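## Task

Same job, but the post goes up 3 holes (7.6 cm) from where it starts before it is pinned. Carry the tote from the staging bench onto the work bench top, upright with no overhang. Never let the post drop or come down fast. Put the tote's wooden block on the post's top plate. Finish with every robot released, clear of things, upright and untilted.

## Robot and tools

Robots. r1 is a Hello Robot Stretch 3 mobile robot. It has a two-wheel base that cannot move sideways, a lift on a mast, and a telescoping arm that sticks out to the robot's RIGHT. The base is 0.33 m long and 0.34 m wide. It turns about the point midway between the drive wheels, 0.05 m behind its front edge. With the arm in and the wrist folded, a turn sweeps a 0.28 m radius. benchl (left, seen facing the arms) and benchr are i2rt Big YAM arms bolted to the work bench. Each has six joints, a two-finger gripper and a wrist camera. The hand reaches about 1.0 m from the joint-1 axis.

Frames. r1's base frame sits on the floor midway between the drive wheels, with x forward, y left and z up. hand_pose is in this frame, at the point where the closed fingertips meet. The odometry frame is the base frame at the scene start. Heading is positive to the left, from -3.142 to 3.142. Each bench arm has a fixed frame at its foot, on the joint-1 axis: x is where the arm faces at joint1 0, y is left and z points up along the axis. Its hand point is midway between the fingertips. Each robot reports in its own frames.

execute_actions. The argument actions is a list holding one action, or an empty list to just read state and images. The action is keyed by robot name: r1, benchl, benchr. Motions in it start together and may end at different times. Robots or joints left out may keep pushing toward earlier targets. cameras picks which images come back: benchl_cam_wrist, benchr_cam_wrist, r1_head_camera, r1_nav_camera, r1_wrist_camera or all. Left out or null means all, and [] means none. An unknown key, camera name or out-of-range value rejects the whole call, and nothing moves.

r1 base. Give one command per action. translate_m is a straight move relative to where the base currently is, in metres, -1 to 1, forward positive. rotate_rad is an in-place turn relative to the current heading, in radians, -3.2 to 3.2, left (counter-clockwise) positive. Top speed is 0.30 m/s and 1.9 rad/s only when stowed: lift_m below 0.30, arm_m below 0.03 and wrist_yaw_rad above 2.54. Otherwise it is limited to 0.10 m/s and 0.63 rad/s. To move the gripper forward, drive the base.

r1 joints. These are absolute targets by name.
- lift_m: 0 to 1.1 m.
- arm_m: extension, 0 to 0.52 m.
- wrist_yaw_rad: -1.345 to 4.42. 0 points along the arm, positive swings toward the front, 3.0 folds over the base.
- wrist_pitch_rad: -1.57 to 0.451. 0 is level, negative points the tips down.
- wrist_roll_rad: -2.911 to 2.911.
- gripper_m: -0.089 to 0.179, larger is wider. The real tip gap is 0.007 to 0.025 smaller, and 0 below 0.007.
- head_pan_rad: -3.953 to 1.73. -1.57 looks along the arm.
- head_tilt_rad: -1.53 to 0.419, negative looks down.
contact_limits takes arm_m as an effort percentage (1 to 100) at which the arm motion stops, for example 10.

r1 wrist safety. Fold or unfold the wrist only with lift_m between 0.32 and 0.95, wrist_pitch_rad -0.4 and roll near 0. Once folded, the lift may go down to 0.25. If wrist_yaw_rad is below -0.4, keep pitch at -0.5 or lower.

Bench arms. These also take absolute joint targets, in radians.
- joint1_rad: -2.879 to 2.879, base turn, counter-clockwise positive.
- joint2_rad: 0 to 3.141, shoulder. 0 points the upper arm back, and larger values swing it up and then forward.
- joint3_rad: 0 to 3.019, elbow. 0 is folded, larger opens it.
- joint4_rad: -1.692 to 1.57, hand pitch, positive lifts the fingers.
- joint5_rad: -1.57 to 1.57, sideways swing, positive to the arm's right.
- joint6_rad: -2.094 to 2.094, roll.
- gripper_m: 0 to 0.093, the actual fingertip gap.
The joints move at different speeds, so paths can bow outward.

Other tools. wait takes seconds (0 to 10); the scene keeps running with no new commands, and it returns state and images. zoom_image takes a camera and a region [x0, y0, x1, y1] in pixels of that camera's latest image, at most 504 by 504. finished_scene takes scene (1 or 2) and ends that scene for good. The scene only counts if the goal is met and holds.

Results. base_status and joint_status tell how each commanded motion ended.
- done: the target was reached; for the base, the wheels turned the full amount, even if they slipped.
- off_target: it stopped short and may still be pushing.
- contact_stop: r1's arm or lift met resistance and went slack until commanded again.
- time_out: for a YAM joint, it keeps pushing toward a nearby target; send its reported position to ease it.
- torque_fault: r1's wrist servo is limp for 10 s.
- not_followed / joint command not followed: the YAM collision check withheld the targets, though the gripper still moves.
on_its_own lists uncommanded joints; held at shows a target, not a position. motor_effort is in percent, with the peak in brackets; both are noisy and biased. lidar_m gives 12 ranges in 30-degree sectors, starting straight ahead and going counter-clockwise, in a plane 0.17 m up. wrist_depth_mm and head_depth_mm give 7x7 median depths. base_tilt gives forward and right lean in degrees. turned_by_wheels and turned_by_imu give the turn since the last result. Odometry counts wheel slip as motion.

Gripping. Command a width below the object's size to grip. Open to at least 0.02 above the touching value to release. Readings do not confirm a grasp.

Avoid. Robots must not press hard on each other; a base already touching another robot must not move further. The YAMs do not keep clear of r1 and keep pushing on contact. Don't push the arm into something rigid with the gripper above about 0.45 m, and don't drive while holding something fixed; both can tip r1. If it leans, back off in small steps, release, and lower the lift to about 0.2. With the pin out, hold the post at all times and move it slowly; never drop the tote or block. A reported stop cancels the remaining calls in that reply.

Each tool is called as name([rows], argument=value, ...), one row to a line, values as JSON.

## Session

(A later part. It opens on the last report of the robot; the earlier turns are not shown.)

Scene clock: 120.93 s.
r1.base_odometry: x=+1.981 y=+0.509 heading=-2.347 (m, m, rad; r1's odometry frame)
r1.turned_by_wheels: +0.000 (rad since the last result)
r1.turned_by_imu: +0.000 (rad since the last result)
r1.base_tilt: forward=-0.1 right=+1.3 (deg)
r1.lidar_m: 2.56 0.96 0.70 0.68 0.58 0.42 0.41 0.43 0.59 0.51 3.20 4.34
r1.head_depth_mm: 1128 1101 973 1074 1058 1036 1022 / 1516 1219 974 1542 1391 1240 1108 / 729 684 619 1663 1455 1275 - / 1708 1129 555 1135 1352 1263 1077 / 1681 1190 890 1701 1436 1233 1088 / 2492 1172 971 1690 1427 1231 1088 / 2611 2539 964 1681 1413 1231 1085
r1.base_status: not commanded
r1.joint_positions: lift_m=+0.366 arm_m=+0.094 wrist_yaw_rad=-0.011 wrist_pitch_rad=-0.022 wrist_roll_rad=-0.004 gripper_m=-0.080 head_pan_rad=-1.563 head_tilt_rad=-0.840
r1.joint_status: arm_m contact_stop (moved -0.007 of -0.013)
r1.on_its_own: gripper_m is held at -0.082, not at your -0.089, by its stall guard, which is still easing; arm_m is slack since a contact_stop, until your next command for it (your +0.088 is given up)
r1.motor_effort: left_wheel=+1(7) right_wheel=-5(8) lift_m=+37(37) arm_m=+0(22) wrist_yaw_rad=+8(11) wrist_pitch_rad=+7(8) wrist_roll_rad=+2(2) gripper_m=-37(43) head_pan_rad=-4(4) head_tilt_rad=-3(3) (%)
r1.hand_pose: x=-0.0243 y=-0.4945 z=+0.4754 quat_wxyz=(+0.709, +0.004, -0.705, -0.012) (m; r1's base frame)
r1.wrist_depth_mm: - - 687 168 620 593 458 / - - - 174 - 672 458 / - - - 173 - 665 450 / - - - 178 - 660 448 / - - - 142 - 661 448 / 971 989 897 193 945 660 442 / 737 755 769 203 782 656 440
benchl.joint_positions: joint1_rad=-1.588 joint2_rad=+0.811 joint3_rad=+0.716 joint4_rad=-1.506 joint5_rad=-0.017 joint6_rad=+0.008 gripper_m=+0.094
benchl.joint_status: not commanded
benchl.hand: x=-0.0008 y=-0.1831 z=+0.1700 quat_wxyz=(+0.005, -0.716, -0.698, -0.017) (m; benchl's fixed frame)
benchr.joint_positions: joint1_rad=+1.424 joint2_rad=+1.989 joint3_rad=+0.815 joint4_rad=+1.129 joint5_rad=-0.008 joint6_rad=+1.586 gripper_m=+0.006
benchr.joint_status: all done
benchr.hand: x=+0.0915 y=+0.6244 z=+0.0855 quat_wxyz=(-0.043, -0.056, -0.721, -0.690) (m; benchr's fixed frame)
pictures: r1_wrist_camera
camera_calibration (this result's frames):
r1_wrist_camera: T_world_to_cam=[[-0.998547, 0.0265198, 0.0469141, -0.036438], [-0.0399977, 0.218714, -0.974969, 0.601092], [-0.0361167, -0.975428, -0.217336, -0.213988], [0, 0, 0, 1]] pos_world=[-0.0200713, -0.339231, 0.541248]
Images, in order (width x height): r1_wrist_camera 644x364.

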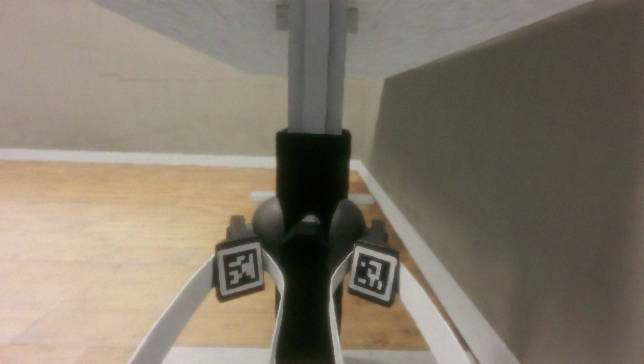

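execute_actions([
  {"r1":{"joints":{"arm_m":0.091,"gripper_m":-0.088}},"benchr":{"joints":{"joint2_rad":1.8,"joint4_rad":1.04}}},
], cameras=[])

Scene clock: 122.23 s.
r1.base_odometry: x=+1.981 y=+0.509 heading=-2.347 (m, m, rad; r1's odometry frame)
r1.turned_by_wheels: +0.000 (rad since the last result)
r1.turned_by_imu: +0.000 (rad since the last result)
r1.base_tilt: forward=-0.1 right=+1.4 (deg)
r1.lidar_m: 2.56 0.96 0.70 0.68 0.58 0.43 0.41 0.43 0.59 0.51 3.20 4.33
r1.head_depth_mm: 1119 1100 972 1070 1052 1042 1024 / 1529 1218 967 1533 1387 1230 1103 / 699 617 593 1731 1449 1276 - / 1697 477 532 1164 1354 1256 1069 / 1682 1180 883 1704 1432 1239 1090 / 2508 1174 970 1679 1418 1241 1087 / 2648 2524 962 1665 1421 1228 1080
r1.base_status: not commanded
r1.joint_positions: lift_m=+0.366 arm_m=+0.093 wrist_yaw_rad=-0.008 wrist_pitch_rad=-0.022 wrist_roll_rad=-0.004 gripper_m=-0.083 head_pan_rad=-1.563 head_tilt_rad=-0.840
r1.joint_status: gripper_m off_target (ended at -0.083, target -0.088); the others done
r1.on_its_own: arm_m is at rest, and its effort (-16) is outside its rest range (-14 to +14)
r1.motor_effort: left_wheel=+3(3) right_wheel=-6(6) lift_m=+37(37) arm_m=-16(16) wrist_yaw_rad=+6(8) wrist_pitch_rad=+7(7) wrist_roll_rad=+2(2) gripper_m=-31(79) head_pan_rad=-4(4) head_tilt_rad=-3(3) (%)
r1.hand_pose: x=-0.0235 y=-0.4934 z=+0.4754 quat_wxyz=(+0.709, +0.005, -0.705, -0.011) (m; r1's base frame)
r1.wrist_depth_mm: - - 686 167 629 586 460 / - - - 174 - 681 455 / - - - 178 - 673 451 / - - - 177 - 675 455 / - - - 143 - 664 448 / 954 980 935 192 963 665 449 / 741 757 779 202 786 642 443
benchl.joint_positions: joint1_rad=-1.588 joint2_rad=+0.811 joint3_rad=+0.716 joint4_rad=-1.506 joint5_rad=-0.017 joint6_rad=+0.008 gripper_m=+0.094
benchl.joint_status: not commanded
benchl.hand: x=-0.0008 y=-0.1831 z=+0.1700 quat_wxyz=(+0.005, -0.716, -0.698, -0.017) (m; benchl's fixed frame)
benchr.joint_positions: joint1_rad=+1.423 joint2_rad=+1.861 joint3_rad=+0.812 joint4_rad=+1.015 joint5_rad=-0.008 joint6_rad=+1.586 gripper_m=+0.006
benchr.joint_status: all done
benchr.hand: x=+0.0920 y=+0.6248 z=+0.1343 quat_wxyz=(-0.043, -0.056, -0.717, -0.694) (m; benchr's fixed frame)
pictures: none
No camera images: the call's "cameras" was empty. Leave "cameras" out to get every camera's image.

Between holes 2 and 3: release the knob, raise until it snaps.

execute_actions([
  {"r1":{"joints":{"arm_m":0.094,"gripper_m":0.1}}},
], cameras=[])

execute_actions([
  {"r1":{"joints":{"arm_m":0.0}},"benchr":{"joints":{"joint2_rad":1.72,"joint4_rad":1.0}}},
], cameras=[])

execute_actions([
  {"r1":{"joints":{"wrist_yaw_rad":3.0,"wrist_pitch_rad":-0.4,"gripper_m":0.03}},"benchr":{"joints":{"joint2_rad":1.86}}},
], cameras=[])

Scene clock: 125.43 s.
r1.base_odometry: x=+1.981 y=+0.509 heading=-2.347 (m, m, rad; r1's odometry frame)
r1.turned_by_wheels: +0.000 (rad since the last result)
r1.turned_by_imu: +0.000 (rad since the last result)
r1.base_tilt: forward=-0.1 right=+1.3 (deg)
r1.lidar_m: 2.55 0.96 0.70 0.68 0.58 0.43 0.41 0.43 0.59 0.51 3.21 4.32
r1.head_depth_mm: 1120 1097 971 1069 1055 1043 1024 / 1506 1218 971 1537 1390 1231 1103 / 700 618 595 1719 1449 1269 - / 1704 478 534 1172 1350 1261 1077 / 1692 1189 888 1697 1442 1238 1089 / 2467 1175 974 1681 1424 1232 1086 / 2654 2507 962 1678 1412 1229 1085
r1.base_status: not commanded
r1.joint_positions: lift_m=+0.366 arm_m=+0.094 wrist_yaw_rad=-0.004 wrist_pitch_rad=-0.022 wrist_roll_rad=-0.004 gripper_m=+0.100 head_pan_rad=-1.563 head_tilt_rad=-0.840
r1.joint_status: all done
r1.motor_effort: left_wheel=+2(3) right_wheel=-1(6) lift_m=+37(37) arm_m=+0(15) wrist_yaw_rad=+2(8) wrist_pitch_rad=+7(7) wrist_roll_rad=+2(2) gripper_m=+1(81) head_pan_rad=-4(4) head_tilt_rad=-3(3) (%)
r1.hand_pose: x=-0.0224 y=-0.4946 z=+0.4754 quat_wxyz=(+0.709, +0.007, -0.705, -0.009) (m; r1's base frame)
r1.wrist_depth_mm: - - 666 166 635 593 457 / - - - 172 - 692 457 / - - - 177 - 691 465 / - - - 178 - 669 452 / - - - 181 - 658 446 / 937 979 968 193 - 618 445 / 773 773 787 202 792 673 449
benchl.joint_positions: joint1_rad=-1.588 joint2_rad=+0.811 joint3_rad=+0.716 joint4_rad=-1.506 joint5_rad=-0.017 joint6_rad=+0.008 gripper_m=+0.094
benchl.joint_status: not commanded
benchl.hand: x=-0.0008 y=-0.1831 z=+0.1700 quat_wxyz=(+0.005, -0.716, -0.698, -0.017) (m; benchl's fixed frame)
benchr.joint_positions: joint1_rad=+1.423 joint2_rad=+1.861 joint3_rad=+0.812 joint4_rad=+1.015 joint5_rad=-0.008 joint6_rad=+1.586 gripper_m=+0.006
benchr.joint_status: not commanded
benchr.hand: x=+0.0920 y=+0.6248 z=+0.1343 quat_wxyz=(-0.043, -0.056, -0.717, -0.694) (m; benchr's fixed frame)
pictures: none
No camera images: the call's "cameras" was empty. Leave "cameras" out to get every camera's image.

Scene clock: 127.33 s.
r1.base_odometry: x=+1.981 y=+0.509 heading=-2.347 (m, m, rad; r1's odometry frame)
r1.turned_by_wheels: +0.000 (rad since the last result)
r1.turned_by_imu: +0.000 (rad since the last result)
r1.base_tilt: forward=-0.1 right=+1.3 (deg)
r1.lidar_m: 2.55 0.95 0.70 0.67 0.58 0.42 0.41 0.43 0.59 0.51 3.19 4.30
r1.head_depth_mm: 1119 1103 971 1078 1053 1041 1026 / 1519 1224 975 1543 1394 1235 1105 / 697 615 595 1717 1455 1256 1138 / 1706 477 531 1169 1378 1231 - / 1689 1190 890 1696 1432 1227 1094 / 2500 1184 971 1680 1423 1233 1087 / 2651 2514 967 1673 1411 1220 1081
r1.base_status: not commanded
r1.joint_positions: lift_m=+0.366 arm_m=+0.001 wrist_yaw_rad=-0.003 wrist_pitch_rad=-0.022 wrist_roll_rad=-0.004 gripper_m=+0.100 head_pan_rad=-1.563 head_tilt_rad=-0.840
r1.joint_status: all done
joint sent to its limit — the command would take r1.arm_m past its lower limit, so that joint was sent only as far as its limit.
r1.motor_effort: left_wheel=+2(2) right_wheel=-2(1) lift_m=+37(37) arm_m=-4(3) wrist_yaw_rad=+2(3) wrist_pitch_rad=+7(7) wrist_roll_rad=+2(1) gripper_m=+0(1) head_pan_rad=-4(4) head_tilt_rad=-3(3) (%)
r1.hand_pose: x=-0.0221 y=-0.4020 z=+0.4754 quat_wxyz=(+0.709, +0.007, -0.705, -0.009) (m; r1's base frame)
r1.wrist_depth_mm: - - 685 516 619 600 462 / - - - - - 698 458 / - - - 269 - 702 453 / - - - 276 - 664 452 / - - - 288 - 682 455 / 972 994 995 890 - 628 449 / 760 732 716 706 729 675 448
benchl.joint_positions: joint1_rad=-1.588 joint2_rad=+0.811 joint3_rad=+0.716 joint4_rad=-1.506 joint5_rad=-0.017 joint6_rad=+0.008 gripper_m=+0.094
benchl.joint_status: not commanded
benchl.hand: x=-0.0008 y=-0.1831 z=+0.1700 quat_wxyz=(+0.005, -0.716, -0.698, -0.017) (m; benchl's fixed frame)
benchr.joint_positions: joint1_rad=+1.423 joint2_rad=+1.840 joint3_rad=+0.812 joint4_rad=+0.967 joint5_rad=-0.008 joint6_rad=+1.586 gripper_m=+0.006
benchr.joint_status: all done
benchr.hand: x=+0.0919 y=+0.6241 z=+0.1353 quat_wxyz=(-0.043, -0.057, -0.726, -0.684) (m; benchr's fixed frame)
pictures: none
No camera images: the call's "cameras" was empty. Leave "cameras" out to get every camera's image.

Scene clock: 129.83 s.
r1.base_odometry: x=+1.981 y=+0.509 heading=-2.347 (m, m, rad; r1's odometry frame)
r1.turned_by_wheels: +0.000 (rad since the last result)
r1.turned_by_imu: +0.000 (rad since the last result)
r1.base_tilt: forward=-0.1 right=+1.3 (deg)
r1.lidar_m: 2.55 0.96 0.70 0.68 0.58 0.42 0.41 0.43 0.59 0.51 3.19 4.28
r1.head_depth_mm: 1123 1102 971 1074 1055 1037 1020 / 1518 1226 975 1545 1390 1228 1108 / 698 615 594 1716 1449 1250 1133 / 1704 477 532 1165 1371 1215 1137 / 1672 1184 883 1683 1430 1242 1105 / 2478 1178 969 1688 1436 1237 1090 / 2658 2507 970 1672 1420 1227 1080
r1.base_status: not commanded
r1.joint_positions: lift_m=+0.366 arm_m=+0.001 wrist_yaw_rad=+2.996 wrist_pitch_rad=-0.412 wrist_roll_rad=-0.003 gripper_m=+0.030 head_pan_rad=-1.563 head_tilt_rad=-0.840
r1.joint_status: all done
r1.motor_effort: left_wheel=+2(2) right_wheel=-1(1) lift_m=+37(37) arm_m=-3(4) wrist_yaw_rad=+3(2) wrist_pitch_rad=+4(9) wrist_roll_rad=+2(2) gripper_m=+0(82) head_pan_rad=-4(4) head_tilt_rad=-3(4) (%)
r1.hand_pose: x=+0.0113 y=+0.0764 z=+0.3804 quat_wxyz=(+0.195, +0.699, +0.095, +0.681) (m; r1's base frame)
r1.wrist_depth_mm: 590 - 636 683 697 713 743 / 601 - 702 723 768 817 819 / 588 741 785 811 868 876 955 / 590 761 835 868 856 909 931 / 565 680 - 716 735 743 743 / 544 570 - 589 615 620 632 / 494 515 - 539 520 529 541
benchl.joint_positions: joint1_rad=-1.588 joint2_rad=+0.811 joint3_rad=+0.716 joint4_rad=-1.506 joint5_rad=-0.017 joint6_rad=+0.008 gripper_m=+0.094
benchl.joint_status: not commanded
benchl.hand: x=-0.0008 y=-0.1831 z=+0.1700 quat_wxyz=(+0.005, -0.716, -0.698, -0.017) (m; benchl's fixed frame)
benchr.joint_positions: joint1_rad=+1.423 joint2_rad=+1.853 joint3_rad=+0.812 joint4_rad=+0.989 joint5_rad=-0.008 joint6_rad=+1.586 gripper_m=+0.006
benchr.joint_status: all done
benchr.hand: x=+0.0920 y=+0.6245 z=+0.1329 quat_wxyz=(-0.043, -0.056, -0.723, -0.687) (m; benchr's fixed frame)
pictures: none
No camera images: the call's "cameras" was empty. Leave "cameras" out to get every camera's image.

execute_actions([
  {"benchr":{"joints":{"joint2_rad":1.7,"joint4_rad":1.06,"joint3_rad":0.86}}},
], cameras=["benchr_cam_wrist","r1_head_camera"])

Scene clock: 132.23 s.
r1.base_odometry: x=+1.981 y=+0.509 heading=-2.347 (m, m, rad; r1's odometry frame)
r1.turned_by_wheels: +0.000 (rad since the last result)
r1.turned_by_imu: +0.000 (rad since the last result)
r1.base_tilt: forward=+0.0 right=+1.3 (deg)
r1.lidar_m: 2.56 0.95 0.70 0.68 0.58 0.43 0.41 0.43 0.58 0.51 3.20 4.33
r1.head_depth_mm: 1122 1098 973 1071 1054 1043 1024 / 1519 1223 974 1542 1393 1235 1110 / 697 607 578 1714 1447 1244 1140 / 1710 475 528 1174 1381 1215 1136 / 1679 1187 890 1691 1436 1237 1104 / 2519 1184 967 1690 1420 1237 1087 / 2634 2543 966 1674 1416 1225 1084
r1.base_status: not commanded
r1.joint_positions: lift_m=+0.366 arm_m=+0.001 wrist_yaw_rad=+2.996 wrist_pitch_rad=-0.412 wrist_roll_rad=-0.003 gripper_m=+0.030 head_pan_rad=-1.563 head_tilt_rad=-0.840
r1.joint_status: not commanded
r1.motor_effort: left_wheel=+1(2) right_wheel=-1(1) lift_m=+37(37) arm_m=-3(3) wrist_yaw_rad=+2(2) wrist_pitch_rad=+4(4) wrist_roll_rad=+1(2) gripper_m=+0(1) head_pan_rad=-4(4) head_tilt_rad=-3(3) (%)
r1.hand_pose: x=+0.0113 y=+0.0764 z=+0.3804 quat_wxyz=(+0.195, +0.699, +0.095, +0.681) (m; r1's base frame)
r1.wrist_depth_mm: 587 - 652 680 694 721 762 / 595 - 705 732 778 792 835 / 592 736 773 807 848 898 944 / 586 753 812 878 879 930 932 / 583 695 - 709 723 729 744 / 543 570 - 583 617 620 635 / 499 517 - 538 518 531 539
benchl.joint_positions: joint1_rad=-1.588 joint2_rad=+0.811 joint3_rad=+0.716 joint4_rad=-1.506 joint5_rad=-0.017 joint6_rad=+0.008 gripper_m=+0.094
benchl.joint_status: not commanded
benchl.hand: x=-0.0008 y=-0.1831 z=+0.1700 quat_wxyz=(+0.005, -0.716, -0.698, -0.017) (m; benchl's fixed frame)
benchr.joint_positions: joint1_rad=+1.423 joint2_rad=+1.834 joint3_rad=+0.812 joint4_rad=+0.996 joint5_rad=-0.008 joint6_rad=+1.586 gripper_m=+0.006
benchr.joint_status: joint4_rad time_out (moved +0.007 of +0.071); the others done
benchr.on_its_own: joint4_rad reads +0.996 and still pushes toward +1.060 since a time_out
benchr.hand: x=+0.0922 y=+0.6243 z=+0.1457 quat_wxyz=(-0.044, -0.056, -0.714, -0.696) (m; benchr's fixed frame)
pictures: benchr_cam_wrist, r1_head_camera (sideways: a quarter turn clockwise sets it upright)
camera_calibration (this result's frames):
benchr_cam_wrist: T_world_to_cam=[[-0.0168046, -0.026297, -0.999513, 0.163895], [-0.886913, -0.461144, 0.0270441, 0.371499], [-0.461631, 0.886935, -0.0155738, -0.386829], [0, 0, 0, 1]] pos_world=[0.153669, 0.518717, 0.147744]
r1_head_camera: T_world_to_cam=[[-0.0280207, 0.74314, -0.668549, 0.887524], [0.998776, -0.00645784, -0.0490398, 0.0621719], [-0.0407608, -0.669105, -0.742049, 0.91842], [0, 0, 0, 1]] pos_world=[0.00020876, -0.0446333, 1.27792]
Images, in order (width x height): benchr_cam_wrist 504x504, r1_head_camera 896x504.

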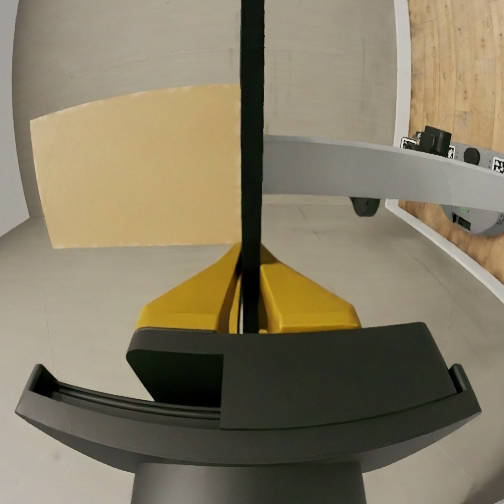

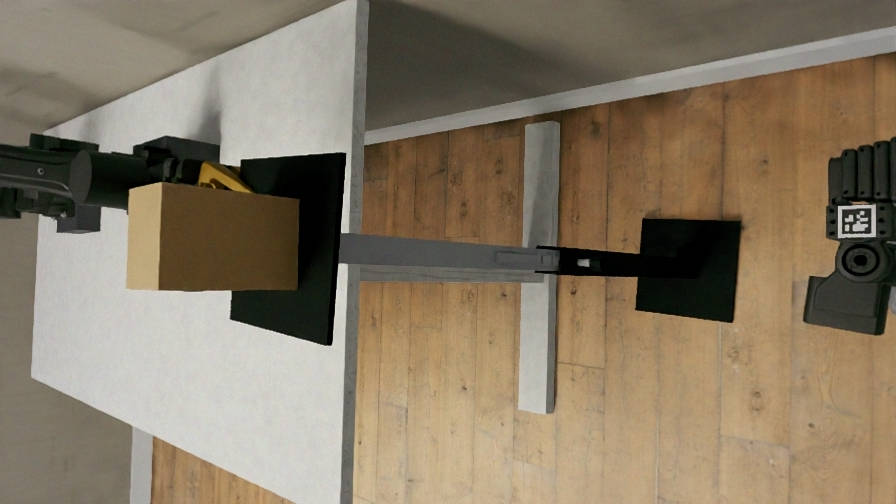

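execute_actions([
  {"r1":{"joints":{"lift_m":0.28}},"benchr":{"joints":{"joint2_rad":1.67,"joint3_rad":0.89}}},
], cameras=["r1_head_camera"])

Scene clock: 134.57 s.
r1.base_odometry: x=+1.981 y=+0.509 heading=-2.347 (m, m, rad; r1's odometry frame)
r1.turned_by_wheels: +0.000 (rad since the last result)
r1.turned_by_imu: +0.000 (rad since the last result)
r1.base_tilt: forward=+0.0 right=+1.3 (deg)
r1.lidar_m: 2.55 0.95 0.70 0.68 0.58 0.42 0.41 0.43 0.59 0.51 3.20 4.33
r1.head_depth_mm: 1119 1103 971 1075 1057 1038 1023 / 1519 1223 974 1544 1395 1236 1107 / 689 595 895 1720 1443 1252 1123 / 1709 468 528 1165 1374 1212 1127 / 1691 1184 890 1700 1436 1237 1116 / 2504 1175 972 1679 1429 1233 1088 / 2621 2512 965 1670 1421 1232 1085
r1.base_status: not commanded
r1.joint_positions: lift_m=+0.281 arm_m=+0.001 wrist_yaw_rad=+2.997 wrist_pitch_rad=-0.414 wrist_roll_rad=-0.003 gripper_m=+0.030 head_pan_rad=-1.563 head_tilt_rad=-0.840
r1.joint_status: all done
r1.motor_effort: left_wheel=+2(2) right_wheel=-1(2) lift_m=+14(33) arm_m=-3(3) wrist_yaw_rad=+2(2) wrist_pitch_rad=+4(4) wrist_roll_rad=+1(1) gripper_m=+2(0) head_pan_rad=-4(4) head_tilt_rad=-3(3) (%)
r1.hand_pose: x=+0.0112 y=+0.0763 z=+0.2943 quat_wxyz=(+0.195, +0.699, +0.095, +0.681) (m; r1's base frame)
r1.wrist_depth_mm: 584 - 637 684 707 730 754 / 590 - 703 723 764 790 848 / 596 721 766 811 848 858 905 / 584 675 701 726 734 760 772 / 532 569 - 593 599 601 620 / 471 486 - - 503 503 521 / - - - - 434 442 447
benchl.joint_positions: joint1_rad=-1.588 joint2_rad=+0.811 joint3_rad=+0.716 joint4_rad=-1.506 joint5_rad=-0.017 joint6_rad=+0.008 gripper_m=+0.094
benchl.joint_status: not commanded
benchl.hand: x=-0.0008 y=-0.1831 z=+0.1700 quat_wxyz=(+0.005, -0.716, -0.698, -0.017) (m; benchl's fixed frame)
benchr.joint_positions: joint1_rad=+1.423 joint2_rad=+1.812 joint3_rad=+0.812 joint4_rad=+0.983 joint5_rad=-0.008 joint6_rad=+1.586 gripper_m=+0.006
benchr.joint_status: joint2_rad time_out (moved -0.022 of -0.164); the others done
benchr.on_its_own: joint2_rad reads +1.812 and still pushes toward +1.670 since a time_out; joint4_rad reads +0.983 and still pushes toward +1.060 since a time_out
benchr.hand: x=+0.0921 y=+0.6238 z=+0.1561 quat_wxyz=(-0.044, -0.055, -0.711, -0.700) (m; benchr's fixed frame)
pictures: r1_head_camera (sideways: a quarter turn clockwise sets it upright)
camera_calibration (this result's frames):
r1_head_camera: T_world_to_cam=[[-0.0280207, 0.74314, -0.668549, 0.887524], [0.998776, -0.00645785, -0.0490398, 0.0621719], [-0.0407608, -0.669105, -0.742049, 0.91842], [0, 0, 0, 1]] pos_world=[0.00020876, -0.0446333, 1.27792]
Images, in order (width x height): r1_head_camera 896x504.

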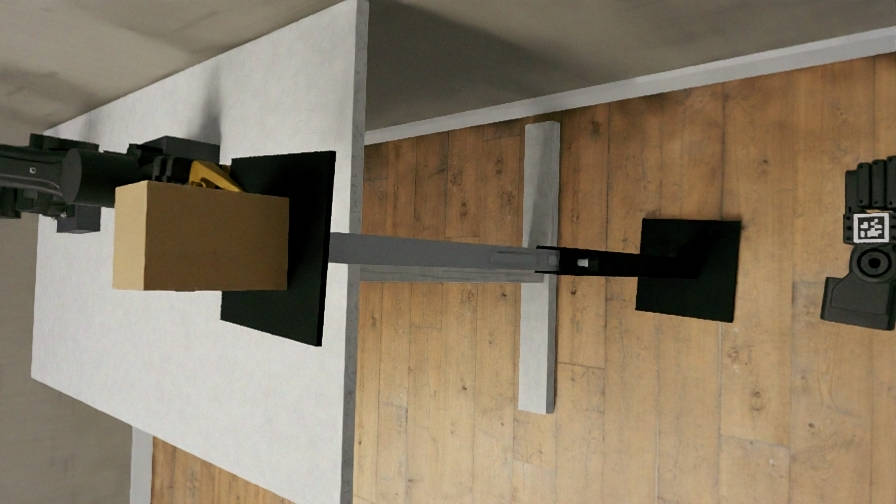

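Pin appears in. Test with a downward push.

execute_actions([
  {"benchr":{"joints":{"joint2_rad":1.9,"joint3_rad":0.82,"joint4_rad":0.98}}},
], cameras=["r1_head_camera"])

zoom_image(camera="r1_head_camera", region=[480,200,680,320])

Scene clock: 135.93 s.
r1.base_odometry: x=+1.981 y=+0.509 heading=-2.347 (m, m, rad; r1's odometry frame)
r1.turned_by_wheels: +0.000 (rad since the last result)
r1.turned_by_imu: +0.000 (rad since the last result)
r1.base_tilt: forward=+0.0 right=+1.3 (deg)
r1.lidar_m: 2.55 0.95 0.70 0.68 0.58 0.42 0.41 0.43 0.58 0.51 3.19 4.32
r1.head_depth_mm: 1127 1101 970 1071 1052 1038 1023 / 1517 1227 972 1541 1387 1231 1108 / 693 597 893 1708 1439 1249 1118 / 1707 467 526 1166 1379 1214 1125 / 1697 1189 890 1685 1423 1234 1111 / 2493 1173 974 1686 1433 1228 1086 / 2618 2507 962 1673 1424 1228 1080
r1.base_status: not commanded
r1.joint_positions: lift_m=+0.281 arm_m=+0.001 wrist_yaw_rad=+2.997 wrist_pitch_rad=-0.414 wrist_roll_rad=-0.003 gripper_m=+0.030 head_pan_rad=-1.563 head_tilt_rad=-0.840
r1.joint_status: not commanded
r1.motor_effort: left_wheel=+2(2) right_wheel=-2(1) lift_m=+13(13) arm_m=-3(3) wrist_yaw_rad=+2(2) wrist_pitch_rad=+4(4) wrist_roll_rad=+2(1) gripper_m=+0(0) head_pan_rad=-4(4) head_tilt_rad=-3(3) (%)
r1.hand_pose: x=+0.0112 y=+0.0763 z=+0.2943 quat_wxyz=(+0.195, +0.699, +0.095, +0.681) (m; r1's base frame)
r1.wrist_depth_mm: 586 - 647 668 683 728 755 / 600 - 704 729 767 811 826 / 584 729 781 810 839 860 901 / 586 690 730 715 726 768 774 / 546 551 - 593 601 603 617 / 470 495 - - 506 510 526 / - - - - 436 444 446
benchl.joint_positions: joint1_rad=-1.588 joint2_rad=+0.811 joint3_rad=+0.716 joint4_rad=-1.506 joint5_rad=-0.017 joint6_rad=+0.008 gripper_m=+0.094
benchl.joint_status: not commanded
benchl.hand: x=-0.0008 y=-0.1831 z=+0.1700 quat_wxyz=(+0.005, -0.716, -0.698, -0.017) (m; benchl's fixed frame)
benchr.joint_positions: joint1_rad=+1.423 joint2_rad=+1.834 joint3_rad=+0.812 joint4_rad=+1.004 joint5_rad=-0.008 joint6_rad=+1.586 gripper_m=+0.006
benchr.joint_status: all done
benchr.hand: x=+0.0922 y=+0.6244 z=+0.1480 quat_wxyz=(-0.044, -0.055, -0.711, -0.699) (m; benchr's fixed frame)
pictures: r1_head_camera (sideways: a quarter turn clockwise sets it upright)
camera_calibration (this result's frames):
r1_head_camera: T_world_to_cam=[[-0.0280207, 0.74314, -0.668549, 0.887524], [0.998776, -0.00645784, -0.0490398, 0.0621719], [-0.0407608, -0.669105, -0.742049, 0.91842], [0, 0, 0, 1]] pos_world=[0.00020876, -0.0446333, 1.27792]
Images, in order (width x height): r1_head_camera 896x504.

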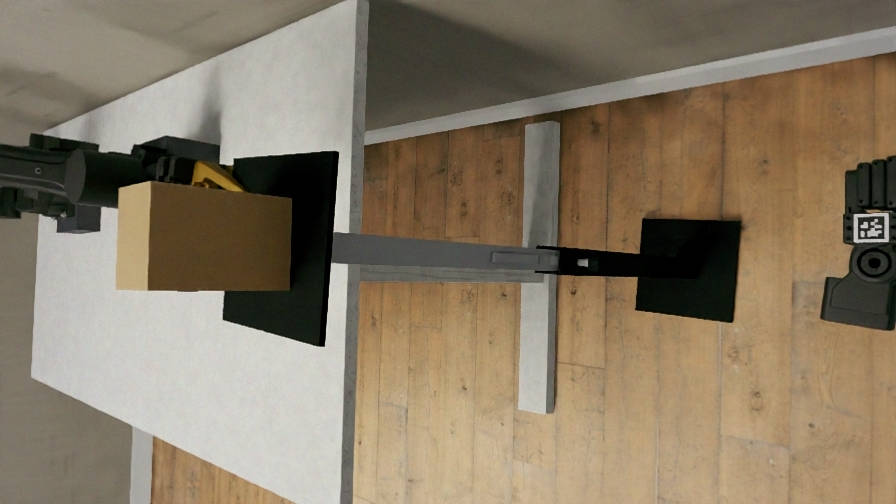

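Region (480, 200, 680, 320) of r1_head_camera's 896x504 image, scaled by 2.520, with more detail than that image has; it fills the top 302 rows of this view, and the rest is white.

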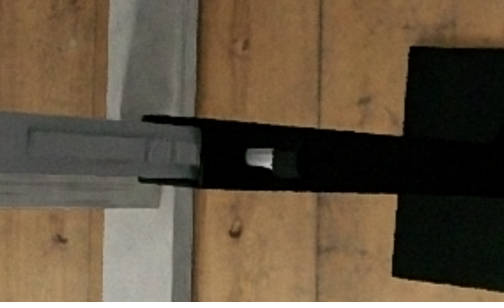

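execute_actions([
  {"r1":{"base":{"translate_m":0.1}},"benchr":{"joints":{"joint2_rad":1.82,"joint4_rad":1.01,"gripper_m":0.04}}},
], cameras=[])

execute_actions([
  {"r1":{"base":{"rotate_rad":-0.412}},"benchr":{"joints":{"joint2_rad":1.5,"joint3_rad":0.5}}},
], cameras=["benchr_cam_wrist"])

execute_actions([
  {"r1":{"base":{"translate_m":1.0}},"benchr":{"joints":{"joint2_rad":1.0}}},
], cameras=[])

execute_actions([
  {"r1":{"base":{"translate_m":1.0}}},
], cameras=[])

execute_actions([
  {"r1":{"base":{"translate_m":1.0}}},
], cameras=[])

execute_actions([
  {"r1":{"base":{"translate_m":0.25},"joints":{"lift_m":0.6}}},
], cameras=[])

execute_actions([
  {"r1":{"base":{"rotate_rad":1.97},"joints":{"lift_m":0.95}}},
], cameras=[])

execute_actions([
  {"r1":{"joints":{"wrist_yaw_rad":0}}},
], cameras=[])

execute_actions([
  {"r1":{"joints":{"lift_m":1.05,"arm_m":0.44,"wrist_pitch_rad":-1.5,"wrist_roll_rad":1.57,"gripper_m":0.09}}},
], cameras=["r1_head_camera","r1_wrist_camera"])

Scene clock: 140.33 s.
r1.base_odometry: x=+1.911 y=+0.438 heading=-2.347 (m, m, rad; r1's odometry frame)
r1.turned_by_wheels: +0.000 (rad since the last result)
r1.turned_by_imu: +0.000 (rad since the last result)
r1.base_tilt: forward=-0.1 right=+1.3 (deg)
r1.lidar_m: 2.55 0.95 0.70 0.68 0.70 0.53 0.51 0.53 0.53 0.52 3.20 4.24
r1.head_depth_mm: 1313 1183 918 1336 1310 1214 1106 / 707 470 530 1689 1459 1259 1101 / 1530 608 562 1133 1361 1232 1123 / 1717 1209 955 1665 1437 1223 1123 / 1681 1186 944 1707 1440 1244 1110 / 2647 1286 972 1674 1433 1234 1085 / 2637 2626 2047 1666 1426 1227 1083
r1.base_status: done
r1.joint_positions: lift_m=+0.281 arm_m=+0.001 wrist_yaw_rad=+2.997 wrist_pitch_rad=-0.414 wrist_roll_rad=-0.003 gripper_m=+0.030 head_pan_rad=-1.563 head_tilt_rad=-0.840
r1.joint_status: not commanded
r1.motor_effort: left_wheel=+1(10) right_wheel=-1(5) lift_m=+14(14) arm_m=-3(3) wrist_yaw_rad=+2(2) wrist_pitch_rad=+4(4) wrist_roll_rad=+1(1) gripper_m=+0(0) head_pan_rad=-4(4) head_tilt_rad=-3(3) (%)
r1.hand_pose: x=+0.0111 y=+0.0763 z=+0.2943 quat_wxyz=(+0.195, +0.699, +0.095, +0.681) (m; r1's base frame)
r1.wrist_depth_mm: 613 - 632 676 682 705 763 / 654 - 714 734 759 804 824 / 707 734 782 808 842 889 912 / 654 687 700 715 743 746 780 / 559 564 - 589 601 606 643 / 472 498 - - 500 511 527 / - - - - 431 442 441
benchl.joint_positions: joint1_rad=-1.588 joint2_rad=+0.811 joint3_rad=+0.716 joint4_rad=-1.506 joint5_rad=-0.017 joint6_rad=+0.008 gripper_m=+0.094
benchl.joint_status: not commanded
benchl.hand: x=-0.0008 y=-0.1831 z=+0.1700 quat_wxyz=(+0.005, -0.716, -0.698, -0.017) (m; benchl's fixed frame)
benchr.joint_positions: joint1_rad=+1.423 joint2_rad=+1.829 joint3_rad=+0.812 joint4_rad=+1.005 joint5_rad=-0.008 joint6_rad=+1.581 gripper_m=+0.040
benchr.joint_status: all done
benchr.hand: x=+0.0922 y=+0.6243 z=+0.1515 quat_wxyz=(-0.046, -0.054, -0.709, -0.702) (m; benchr's fixed frame)
pictures: none
No camera images: the call's "cameras" was empty. Leave "cameras" out to get every camera's image.

Scene clock: 141.70 s.
r1.base_odometry: x=+1.911 y=+0.438 heading=-2.759 (m, m, rad; r1's odometry frame)
r1.turned_by_wheels: -0.412 (rad since the last result)
r1.turned_by_imu: -0.411 (rad since the last result)
r1.base_tilt: forward=+0.0 right=+1.3 (deg)
r1.lidar_m: 3.86 1.84 0.86 0.68 0.68 0.65 0.52 0.51 0.55 0.52 0.86 3.31
r1.head_depth_mm: 624 674 731 796 875 976 1052 / 723 789 866 958 1082 1186 1110 / 854 946 1030 1211 1364 1252 1122 / 1052 1119 1025 1571 1441 1248 1123 / 1353 1061 888 1658 1373 1205 1106 / 665 471 529 1188 1391 1228 1084 / 1440 1116 852 1689 1384 1231 1078
r1.base_status: done
r1.joint_positions: lift_m=+0.281 arm_m=+0.001 wrist_yaw_rad=+2.997 wrist_pitch_rad=-0.414 wrist_roll_rad=-0.003 gripper_m=+0.030 head_pan_rad=-1.563 head_tilt_rad=-0.840
r1.joint_status: not commanded
r1.motor_effort: left_wheel=+4(11) right_wheel=-4(9) lift_m=+14(14) arm_m=-3(3) wrist_yaw_rad=+2(2) wrist_pitch_rad=+4(4) wrist_roll_rad=+2(1) gripper_m=+0(0) head_pan_rad=-3(4) head_tilt_rad=-3(3) (%)
r1.hand_pose: x=+0.0111 y=+0.0763 z=+0.2943 quat_wxyz=(+0.195, +0.699, +0.095, +0.681) (m; r1's base frame)
r1.wrist_depth_mm: 520 - 665 777 923 - - / 567 - 746 830 - - - / 598 647 786 876 963 - - / 628 657 715 734 745 757 789 / 548 564 - 581 603 607 620 / 480 496 - - 497 511 517 / - - - - 435 437 448
benchl.joint_positions: joint1_rad=-1.588 joint2_rad=+0.811 joint3_rad=+0.716 joint4_rad=-1.506 joint5_rad=-0.017 joint6_rad=+0.008 gripper_m=+0.094
benchl.joint_status: not commanded
benchl.hand: x=-0.0008 y=-0.1831 z=+0.1700 quat_wxyz=(+0.005, -0.716, -0.698, -0.017) (m; benchl's fixed frame)
benchr.joint_positions: joint1_rad=+1.423 joint2_rad=+1.489 joint3_rad=+0.514 joint4_rad=+1.001 joint5_rad=-0.008 joint6_rad=+1.581 gripper_m=+0.040
benchr.joint_status: all done
benchr.hand: x=+0.0756 y=+0.5132 z=+0.2034 quat_wxyz=(-0.047, -0.052, -0.696, -0.715) (m; benchr's fixed frame)
pictures: benchr_cam_wrist
camera_calibration (this result's frames):
benchr_cam_wrist: T_world_to_cam=[[-0.00375319, 0.0250152, -0.99968, 0.191082], [-0.887035, -0.46163, -0.00822117, 0.311431], [-0.461688, 0.88672, 0.0239219, -0.302943], [0, 0, 0, 1]] pos_world=[0.137102, 0.407611, 0.200829]
Images, in order (width x height): benchr_cam_wrist 504x504.

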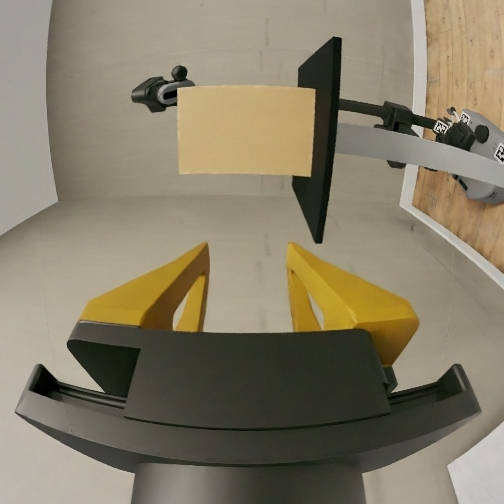

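Scene clock: 146.83 s.
r1.base_odometry: x=+0.984 y=+0.064 heading=-2.759 (m, m, rad; r1's odometry frame)
r1.turned_by_wheels: +0.000 (rad since the last result)
r1.turned_by_imu: +0.000 (rad since the last result)
r1.base_tilt: forward=-0.1 right=+1.3 (deg)
r1.lidar_m: 3.22 2.91 1.37 1.08 1.08 1.15 1.45 1.03 1.10 1.98 2.69 2.90
r1.head_depth_mm: 1498 1237 1049 1733 1422 1256 1109 / 1765 1229 2057 1719 1454 1255 1103 / 1726 1394 2107 1719 1440 1249 1119 / 1727 2597 2102 1710 1436 1251 1128 / 2394 2615 2091 1699 1434 1242 1113 / 2320 2536 2072 1691 1422 1233 1092 / 2210 2443 2039 1670 1413 1225 1082
r1.base_status: done
r1.joint_positions: lift_m=+0.281 arm_m=+0.001 wrist_yaw_rad=+2.997 wrist_pitch_rad=-0.414 wrist_roll_rad=-0.003 gripper_m=+0.030 head_pan_rad=-1.563 head_tilt_rad=-0.840
r1.joint_status: not commanded
r1.motor_effort: left_wheel=+4(12) right_wheel=-4(8) lift_m=+14(14) arm_m=-3(3) wrist_yaw_rad=+1(2) wrist_pitch_rad=+4(4) wrist_roll_rad=+1(2) gripper_m=+0(1) head_pan_rad=-3(4) head_tilt_rad=-3(3) (%)
r1.hand_pose: x=+0.0111 y=+0.0763 z=+0.2942 quat_wxyz=(+0.195, +0.699, +0.096, +0.681) (m; r1's base frame)
r1.wrist_depth_mm: 804 - - - - - - / 866 - - - - - - / 862 823 908 916 941 987 997 / 681 686 713 723 729 749 783 / 556 567 - 577 596 613 623 / 477 495 - - 506 514 529 / - - - - 431 434 444
benchl.joint_positions: joint1_rad=-1.588 joint2_rad=+0.811 joint3_rad=+0.716 joint4_rad=-1.506 joint5_rad=-0.017 joint6_rad=+0.008 gripper_m=+0.094
benchl.joint_status: not commanded
benchl.hand: x=-0.0008 y=-0.1831 z=+0.1700 quat_wxyz=(+0.005, -0.716, -0.698, -0.017) (m; benchl's fixed frame)
benchr.joint_positions: joint1_rad=+1.423 joint2_rad=+0.990 joint3_rad=+0.508 joint4_rad=+1.006 joint5_rad=-0.008 joint6_rad=+1.580 gripper_m=+0.040
benchr.joint_status: all done
benchr.hand: x=+0.0614 y=+0.4179 z=+0.4305 quat_wxyz=(-0.058, -0.036, -0.498, -0.864) (m; benchr's fixed frame)
pictures: none
No camera images: the call's "cameras" was empty. Leave "cameras" out to get every camera's image.

Scene clock: 151.97 s.
r1.base_odometry: x=+0.056 y=-0.310 heading=-2.759 (m, m, rad; r1's odometry frame)
r1.turned_by_wheels: +0.000 (rad since the last result)
r1.turned_by_imu: +0.000 (rad since the last result)
r1.base_tilt: forward=-0.1 right=+1.2 (deg)
r1.lidar_m: 2.22 1.98 1.88 1.49 1.48 1.58 2.38 1.93 2.33 2.32 2.30 2.48
r1.head_depth_mm: 2477 2743 2135 1745 1466 1263 1112 / 2363 2637 2117 1734 1458 1257 1106 / 2261 2523 2103 1725 1453 1253 1119 / 2160 2450 2110 1708 1449 1247 1123 / 2051 2364 2079 1695 1438 1241 1112 / 1976 2260 2053 1690 1426 1235 1085 / 1906 2167 2051 1678 1412 1232 1079
r1.base_status: done
r1.joint_positions: lift_m=+0.281 arm_m=+0.001 wrist_yaw_rad=+2.997 wrist_pitch_rad=-0.414 wrist_roll_rad=-0.003 gripper_m=+0.030 head_pan_rad=-1.563 head_tilt_rad=-0.840
r1.joint_status: not commanded
r1.motor_effort: left_wheel=+4(12) right_wheel=-4(8) lift_m=+14(14) arm_m=-3(3) wrist_yaw_rad=+2(2) wrist_pitch_rad=+4(4) wrist_roll_rad=+1(1) gripper_m=+1(1) head_pan_rad=-4(4) head_tilt_rad=-3(3) (%)
r1.hand_pose: x=+0.0111 y=+0.0763 z=+0.2942 quat_wxyz=(+0.195, +0.699, +0.096, +0.681) (m; r1's base frame)
r1.wrist_depth_mm: - - - - - - - / - - - - - - - / 856 854 907 920 954 989 - / 672 677 720 717 731 746 761 / 561 564 - 582 592 614 616 / 470 495 - - 507 520 515 / - - - - 433 441 447
benchl.joint_positions: joint1_rad=-1.588 joint2_rad=+0.811 joint3_rad=+0.716 joint4_rad=-1.506 joint5_rad=-0.017 joint6_rad=+0.008 gripper_m=+0.094
benchl.joint_status: not commanded
benchl.hand: x=-0.0008 y=-0.1831 z=+0.1700 quat_wxyz=(+0.005, -0.716, -0.698, -0.017) (m; benchl's fixed frame)
benchr.joint_positions: joint1_rad=+1.423 joint2_rad=+0.990 joint3_rad=+0.508 joint4_rad=+1.006 joint5_rad=-0.008 joint6_rad=+1.580 gripper_m=+0.040
benchr.joint_status: not commanded
benchr.hand: x=+0.0614 y=+0.4179 z=+0.4305 quat_wxyz=(-0.058, -0.036, -0.498, -0.864) (m; benchr's fixed frame)
pictures: none
No camera images: the call's "cameras" was empty. Leave "cameras" out to get every camera's image.

Scene clock: 157.10 s.
r1.base_odometry: x=-0.871 y=-0.683 heading=-2.759 (m, m, rad; r1's odometry frame)
r1.turned_by_wheels: +0.000 (rad since the last result)
r1.turned_by_imu: +0.000 (rad since the last result)
r1.base_tilt: forward=-0.1 right=+1.3 (deg)
r1.lidar_m: 1.22 1.48 1.20 1.89 1.87 2.01 3.03 2.86 2.43 1.92 1.90 1.90
r1.head_depth_mm: 2065 2445 2136 1742 1458 1263 1110 / 1950 2308 2132 1731 1454 1257 1109 / 1864 2193 2104 1717 1441 1248 1120 / 1785 2059 2087 1701 1447 1249 1125 / 1708 1943 2083 1693 1431 1243 1113 / 1629 1875 2027 1680 1416 1235 1087 / 1565 1787 1980 1666 1415 1228 1086
r1.base_status: done
r1.joint_positions: lift_m=+0.281 arm_m=+0.001 wrist_yaw_rad=+2.998 wrist_pitch_rad=-0.414 wrist_roll_rad=-0.003 gripper_m=+0.030 head_pan_rad=-1.563 head_tilt_rad=-0.840
r1.joint_status: not commanded
r1.motor_effort: left_wheel=+4(12) right_wheel=-4(7) lift_m=+14(14) arm_m=-3(3) wrist_yaw_rad=+2(2) wrist_pitch_rad=+4(4) wrist_roll_rad=+1(1) gripper_m=+0(0) head_pan_rad=-4(4) head_tilt_rad=-3(3) (%)
r1.hand_pose: x=+0.0111 y=+0.0763 z=+0.2942 quat_wxyz=(+0.195, +0.699, +0.096, +0.681) (m; r1's base frame)
r1.wrist_depth_mm: - - - - - - - / - - - - - - - / 844 844 924 910 961 955 992 / 694 681 722 732 722 761 774 / 557 562 - 591 590 608 613 / 477 493 - - 507 513 517 / - - - - 437 441 440
benchl.joint_positions: joint1_rad=-1.588 joint2_rad=+0.811 joint3_rad=+0.716 joint4_rad=-1.506 joint5_rad=-0.017 joint6_rad=+0.008 gripper_m=+0.094
benchl.joint_status: not commanded
benchl.hand: x=-0.0008 y=-0.1831 z=+0.1700 quat_wxyz=(+0.005, -0.716, -0.698, -0.017) (m; benchl's fixed frame)
benchr.joint_positions: joint1_rad=+1.423 joint2_rad=+0.990 joint3_rad=+0.508 joint4_rad=+1.006 joint5_rad=-0.008 joint6_rad=+1.580 gripper_m=+0.040
benchr.joint_status: not commanded
benchr.hand: x=+0.0614 y=+0.4179 z=+0.4305 quat_wxyz=(-0.058, -0.036, -0.498, -0.864) (m; benchr's fixed frame)
pictures: none
No camera images: the call's "cameras" was empty. Leave "cameras" out to get every camera's image.

Scene clock: 161.20 s.
r1.base_odometry: x=-1.103 y=-0.777 heading=-2.758 (m, m, rad; r1's odometry frame)
r1.turned_by_wheels: +0.000 (rad since the last result)
r1.turned_by_imu: +0.000 (rad since the last result)
r1.base_tilt: forward=+0.0 right=+1.3 (deg)
r1.lidar_m: 0.97 1.25 1.07 1.99 1.97 2.12 3.19 3.09 2.30 1.82 1.80 1.60
r1.head_depth_mm: 1949 2343 2150 1746 1464 1263 1110 / 1867 2180 2144 1729 1462 1257 - / 1769 2062 2099 1733 1449 1261 - / 1690 1954 2112 1713 1442 1242 - / 1619 1856 2043 1700 1437 1255 1058 / 1544 1774 1988 1673 1417 1232 1094 / 1493 1700 1927 1669 1411 1233 1083
r1.base_status: done
r1.joint_positions: lift_m=+0.599 arm_m=+0.001 wrist_yaw_rad=+2.998 wrist_pitch_rad=-0.414 wrist_roll_rad=-0.003 gripper_m=+0.030 head_pan_rad=-1.563 head_tilt_rad=-0.840
r1.joint_status: all done
r1.motor_effort: left_wheel=+4(10) right_wheel=-4(8) lift_m=+37(39) arm_m=-3(3) wrist_yaw_rad=+2(2) wrist_pitch_rad=+5(4) wrist_roll_rad=+1(1) gripper_m=+1(0) head_pan_rad=-4(4) head_tilt_rad=-3(3) (%)
r1.hand_pose: x=+0.0110 y=+0.0762 z=+0.6130 quat_wxyz=(+0.195, +0.699, +0.096, +0.681) (m; r1's base frame)
r1.wrist_depth_mm: - - - - - - 977 / - - - - - - - / - - - - - - - / - - - - - - - / 992 992 - - - - - / 836 842 - 853 908 924 914 / 729 731 742 763 774 777 788
benchl.joint_positions: joint1_rad=-1.588 joint2_rad=+0.811 joint3_rad=+0.716 joint4_rad=-1.506 joint5_rad=-0.017 joint6_rad=+0.008 gripper_m=+0.094
benchl.joint_status: not commanded
benchl.hand: x=-0.0008 y=-0.1831 z=+0.1700 quat_wxyz=(+0.005, -0.716, -0.698, -0.017) (m; benchl's fixed frame)
benchr.joint_positions: joint1_rad=+1.423 joint2_rad=+0.990 joint3_rad=+0.508 joint4_rad=+1.006 joint5_rad=-0.008 joint6_rad=+1.580 gripper_m=+0.040
benchr.joint_status: not commanded
benchr.hand: x=+0.0614 y=+0.4179 z=+0.4305 quat_wxyz=(-0.058, -0.036, -0.498, -0.864) (m; benchr's fixed frame)
pictures: none
No camera images: the call's "cameras" was empty. Leave "cameras" out to get every camera's image.

Scene clock: 165.30 s.
r1.base_odometry: x=-1.103 y=-0.777 heading=-0.789 (m, m, rad; r1's odometry frame)
r1.turned_by_wheels: +1.970 (rad since the last result)
r1.turned_by_imu: +1.974 (rad since the last result)
r1.base_tilt: forward=-0.1 right=+1.3 (deg)
r1.lidar_m: 1.97 2.04 2.81 3.10 2.53 1.86 1.80 1.76 0.97 1.25 1.06 1.79
r1.head_depth_mm: 1060 1178 982 - - 1263 1115 / 1057 1172 959 - - 1256 1107 / 1062 1162 865 726 - 1226 - / 1063 1148 865 724 - - - / 1061 1148 862 717 - 1237 1106 / 1059 1152 855 715 - 1241 1084 / 1062 1147 825 719 1422 1223 1080
r1.base_status: done
r1.joint_positions: lift_m=+0.949 arm_m=+0.001 wrist_yaw_rad=+2.998 wrist_pitch_rad=-0.414 wrist_roll_rad=-0.003 gripper_m=+0.030 head_pan_rad=-1.563 head_tilt_rad=-0.840
r1.joint_status: all done
r1.motor_effort: left_wheel=-4(7) right_wheel=+4(7) lift_m=+37(38) arm_m=-3(3) wrist_yaw_rad=+1(2) wrist_pitch_rad=+5(4) wrist_roll_rad=+1(1) gripper_m=+0(1) head_pan_rad=-4(4) head_tilt_rad=-3(3) (%)
r1.hand_pose: x=+0.0110 y=+0.0762 z=+0.9629 quat_wxyz=(+0.195, +0.699, +0.096, +0.681) (m; r1's base frame)
r1.wrist_depth_mm: - - - - - - - / - - - - - - - / - - - - - - - / - - - - - - - / - - - - - - - / - - - - - - - / - - - - - - -
benchl.joint_positions: joint1_rad=-1.588 joint2_rad=+0.811 joint3_rad=+0.716 joint4_rad=-1.506 joint5_rad=-0.017 joint6_rad=+0.008 gripper_m=+0.094
benchl.joint_status: not commanded
benchl.hand: x=-0.0008 y=-0.1831 z=+0.1700 quat_wxyz=(+0.005, -0.716, -0.698, -0.017) (m; benchl's fixed frame)
benchr.joint_positions: joint1_rad=+1.423 joint2_rad=+0.990 joint3_rad=+0.508 joint4_rad=+1.006 joint5_rad=-0.008 joint6_rad=+1.580 gripper_m=+0.040
benchr.joint_status: not commanded
benchr.hand: x=+0.0614 y=+0.4179 z=+0.4305 quat_wxyz=(-0.058, -0.036, -0.498, -0.864) (m; benchr's fixed frame)
pictures: none
No camera images: the call's "cameras" was empty. Leave "cameras" out to get every camera's image.

Scene clock: 167.80 s.
r1.base_odometry: x=-1.103 y=-0.777 heading=-0.789 (m, m, rad; r1's odometry frame)
r1.turned_by_wheels: +0.000 (rad since the last result)
r1.turned_by_imu: +0.000 (rad since the last result)
r1.base_tilt: forward=-0.1 right=+1.3 (deg)
r1.lidar_m: 1.96 2.05 2.81 3.09 2.53 1.86 1.80 1.77 0.97 1.25 1.07 1.78
r1.head_depth_mm: 1062 1171 979 - - - 1093 / 1063 1169 954 - - - 1109 / 1058 1169 889 - - - 1102 / 1059 1149 888 - - 1203 1094 / 1061 1148 862 718 1434 1234 1089 / 1056 1151 856 717 1419 1229 1091 / 1061 1148 829 719 1416 1225 1083
r1.base_status: not commanded
r1.joint_positions: lift_m=+0.949 arm_m=+0.001 wrist_yaw_rad=+0.004 wrist_pitch_rad=-0.414 wrist_roll_rad=-0.003 gripper_m=+0.030 head_pan_rad=-1.563 head_tilt_rad=-0.840
r1.joint_status: all done
r1.motor_effort: left_wheel=-4(4) right_wheel=+4(4) lift_m=+37(37) arm_m=-3(3) wrist_yaw_rad=-3(3) wrist_pitch_rad=+5(5) wrist_roll_rad=+1(2) gripper_m=+2(2) head_pan_rad=-4(4) head_tilt_rad=-3(3) (%)
r1.hand_pose: x=-0.0207 y=-0.3712 z=+0.9629 quat_wxyz=(+0.694, +0.147, -0.690, -0.144) (m; r1's base frame)
r1.wrist_depth_mm: 920 940 954 941 941 945 930 / - 982 - 979 - - - / 747 772 631 646 831 862 - / 587 551 614 631 620 657 675 / 486 434 423 437 504 528 549 / 410 421 415 427 442 447 451 / - - - - - - -
benchl.joint_positions: joint1_rad=-1.588 joint2_rad=+0.811 joint3_rad=+0.716 joint4_rad=-1.506 joint5_rad=-0.017 joint6_rad=+0.008 gripper_m=+0.094
benchl.joint_status: not commanded
benchl.hand: x=-0.0008 y=-0.1831 z=+0.1700 quat_wxyz=(+0.005, -0.716, -0.698, -0.017) (m; benchl's fixed frame)
benchr.joint_positions: joint1_rad=+1.423 joint2_rad=+0.990 joint3_rad=+0.508 joint4_rad=+1.006 joint5_rad=-0.008 joint6_rad=+1.580 gripper_m=+0.040
benchr.joint_status: not commanded
benchr.hand: x=+0.0614 y=+0.4179 z=+0.4305 quat_wxyz=(-0.058, -0.036, -0.498, -0.864) (m; benchr's fixed frame)
pictures: none
No camera images: the call's "cameras" was empty. Leave "cameras" out to get every camera's image.

Scene clock: 172.23 s.
r1.base_odometry: x=-1.103 y=-0.777 heading=-0.789 (m, m, rad; r1's odometry frame)
r1.turned_by_wheels: +0.000 (rad since the last result)
r1.turned_by_imu: +0.000 (rad since the last result)
r1.base_tilt: forward=-0.1 right=+1.3 (deg)
r1.lidar_m: 1.96 2.04 2.81 3.08 2.52 1.86 1.80 1.76 0.97 1.25 1.07 1.79
r1.head_depth_mm: 1064 1175 952 769 1420 1262 1113 / 1062 1171 940 762 1454 1254 1103 / 1038 1166 868 738 1453 1255 1105 / - 1153 866 724 1444 1243 1094 / 1056 1149 859 719 1435 1243 1095 / 1061 1149 858 717 1425 1233 1080 / 1061 1149 829 719 1418 1225 1081
r1.base_status: not commanded
r1.joint_positions: lift_m=+1.049 arm_m=+0.440 wrist_yaw_rad=+0.002 wrist_pitch_rad=-1.492 wrist_roll_rad=+1.567 gripper_m=+0.090 head_pan_rad=-1.563 head_tilt_rad=-0.840
r1.joint_status: all done
r1.motor_effort: left_wheel=-4(4) right_wheel=+4(4) lift_m=+37(38) arm_m=+3(4) wrist_yaw_rad=-2(3) wrist_pitch_rad=-2(1) wrist_roll_rad=+2(2) gripper_m=+1(79) head_pan_rad=-4(4) head_tilt_rad=-3(3) (%)
r1.hand_pose: x=-0.0215 y=-0.5804 z=+0.9307 quat_wxyz=(+0.002, +0.002, -0.734, -0.679) (m; r1's base frame)
r1.wrist_depth_mm: 353 350 348 346 344 - - / 286 287 277 269 357 - - / 303 366 368 361 - - - / 346 375 375 373 - - - / 407 370 394 389 394 - - / 412 348 406 400 412 - - / 434 422 421 416 - - -
benchl.joint_positions: joint1_rad=-1.588 joint2_rad=+0.811 joint3_rad=+0.716 joint4_rad=-1.506 joint5_rad=-0.017 joint6_rad=+0.008 gripper_m=+0.094
benchl.joint_status: not commanded
benchl.hand: x=-0.0008 y=-0.1831 z=+0.1700 quat_wxyz=(+0.005, -0.716, -0.698, -0.017) (m; benchl's fixed frame)
benchr.joint_positions: joint1_rad=+1.423 joint2_rad=+0.990 joint3_rad=+0.508 joint4_rad=+1.006 joint5_rad=-0.008 joint6_rad=+1.580 gripper_m=+0.040
benchr.joint_status: not commanded
benchr.hand: x=+0.0614 y=+0.4179 z=+0.4305 quat_wxyz=(-0.058, -0.036, -0.498, -0.864) (m; benchr's fixed frame)
pictures: r1_head_camera (sideways: a quarter turn clockwise sets it upright), r1_wrist_camera
camera_calibration (this result's frames):
r1_head_camera: T_world_to_cam=[[-0.0277169, 0.743286, -0.668399, 0.887327], [0.998773, -0.00685753, -0.0490426, 0.0621756], [-0.0410363, -0.668939, -0.742184, 0.918597], [0, 0, 0, 1]] pos_world=[0.000190422, -0.0446261, 1.27791]
r1_wrist_camera: T_world_to_cam=[[-0.047063, 0.997015, -0.0612132, 0.631656], [0.979788, 0.0580039, 0.191445, -0.0930172], [0.194424, -0.050966, -0.979593, 1.05229], [0, 0, 0, 1]] pos_world=[-0.0837248, -0.570745, 1.08729]
Images, in order (width x height): r1_head_camera 896x504, r1_wrist_camera 644x364.

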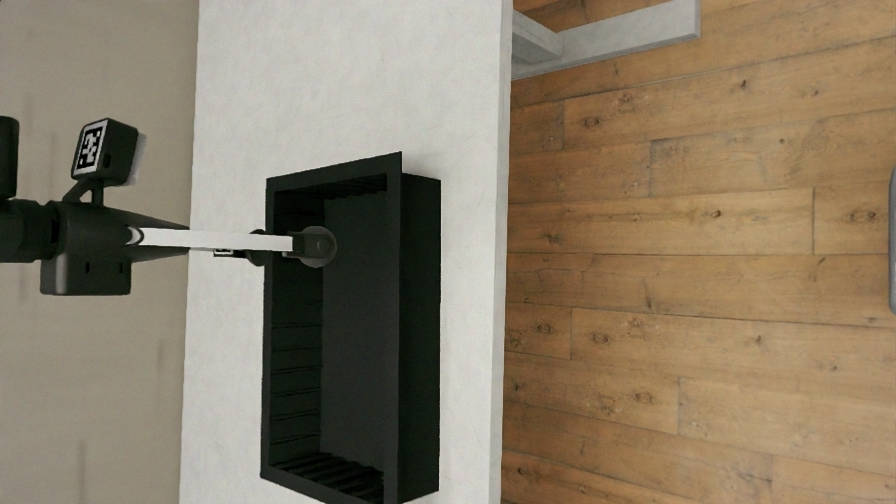

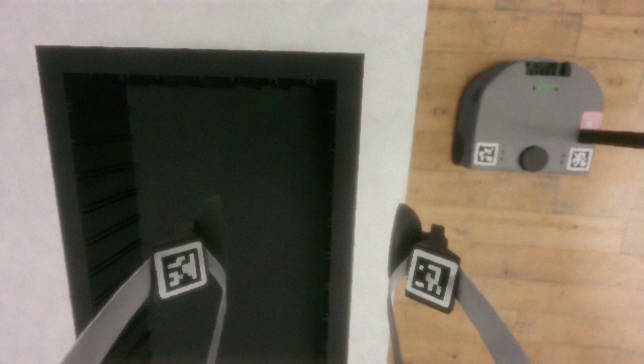

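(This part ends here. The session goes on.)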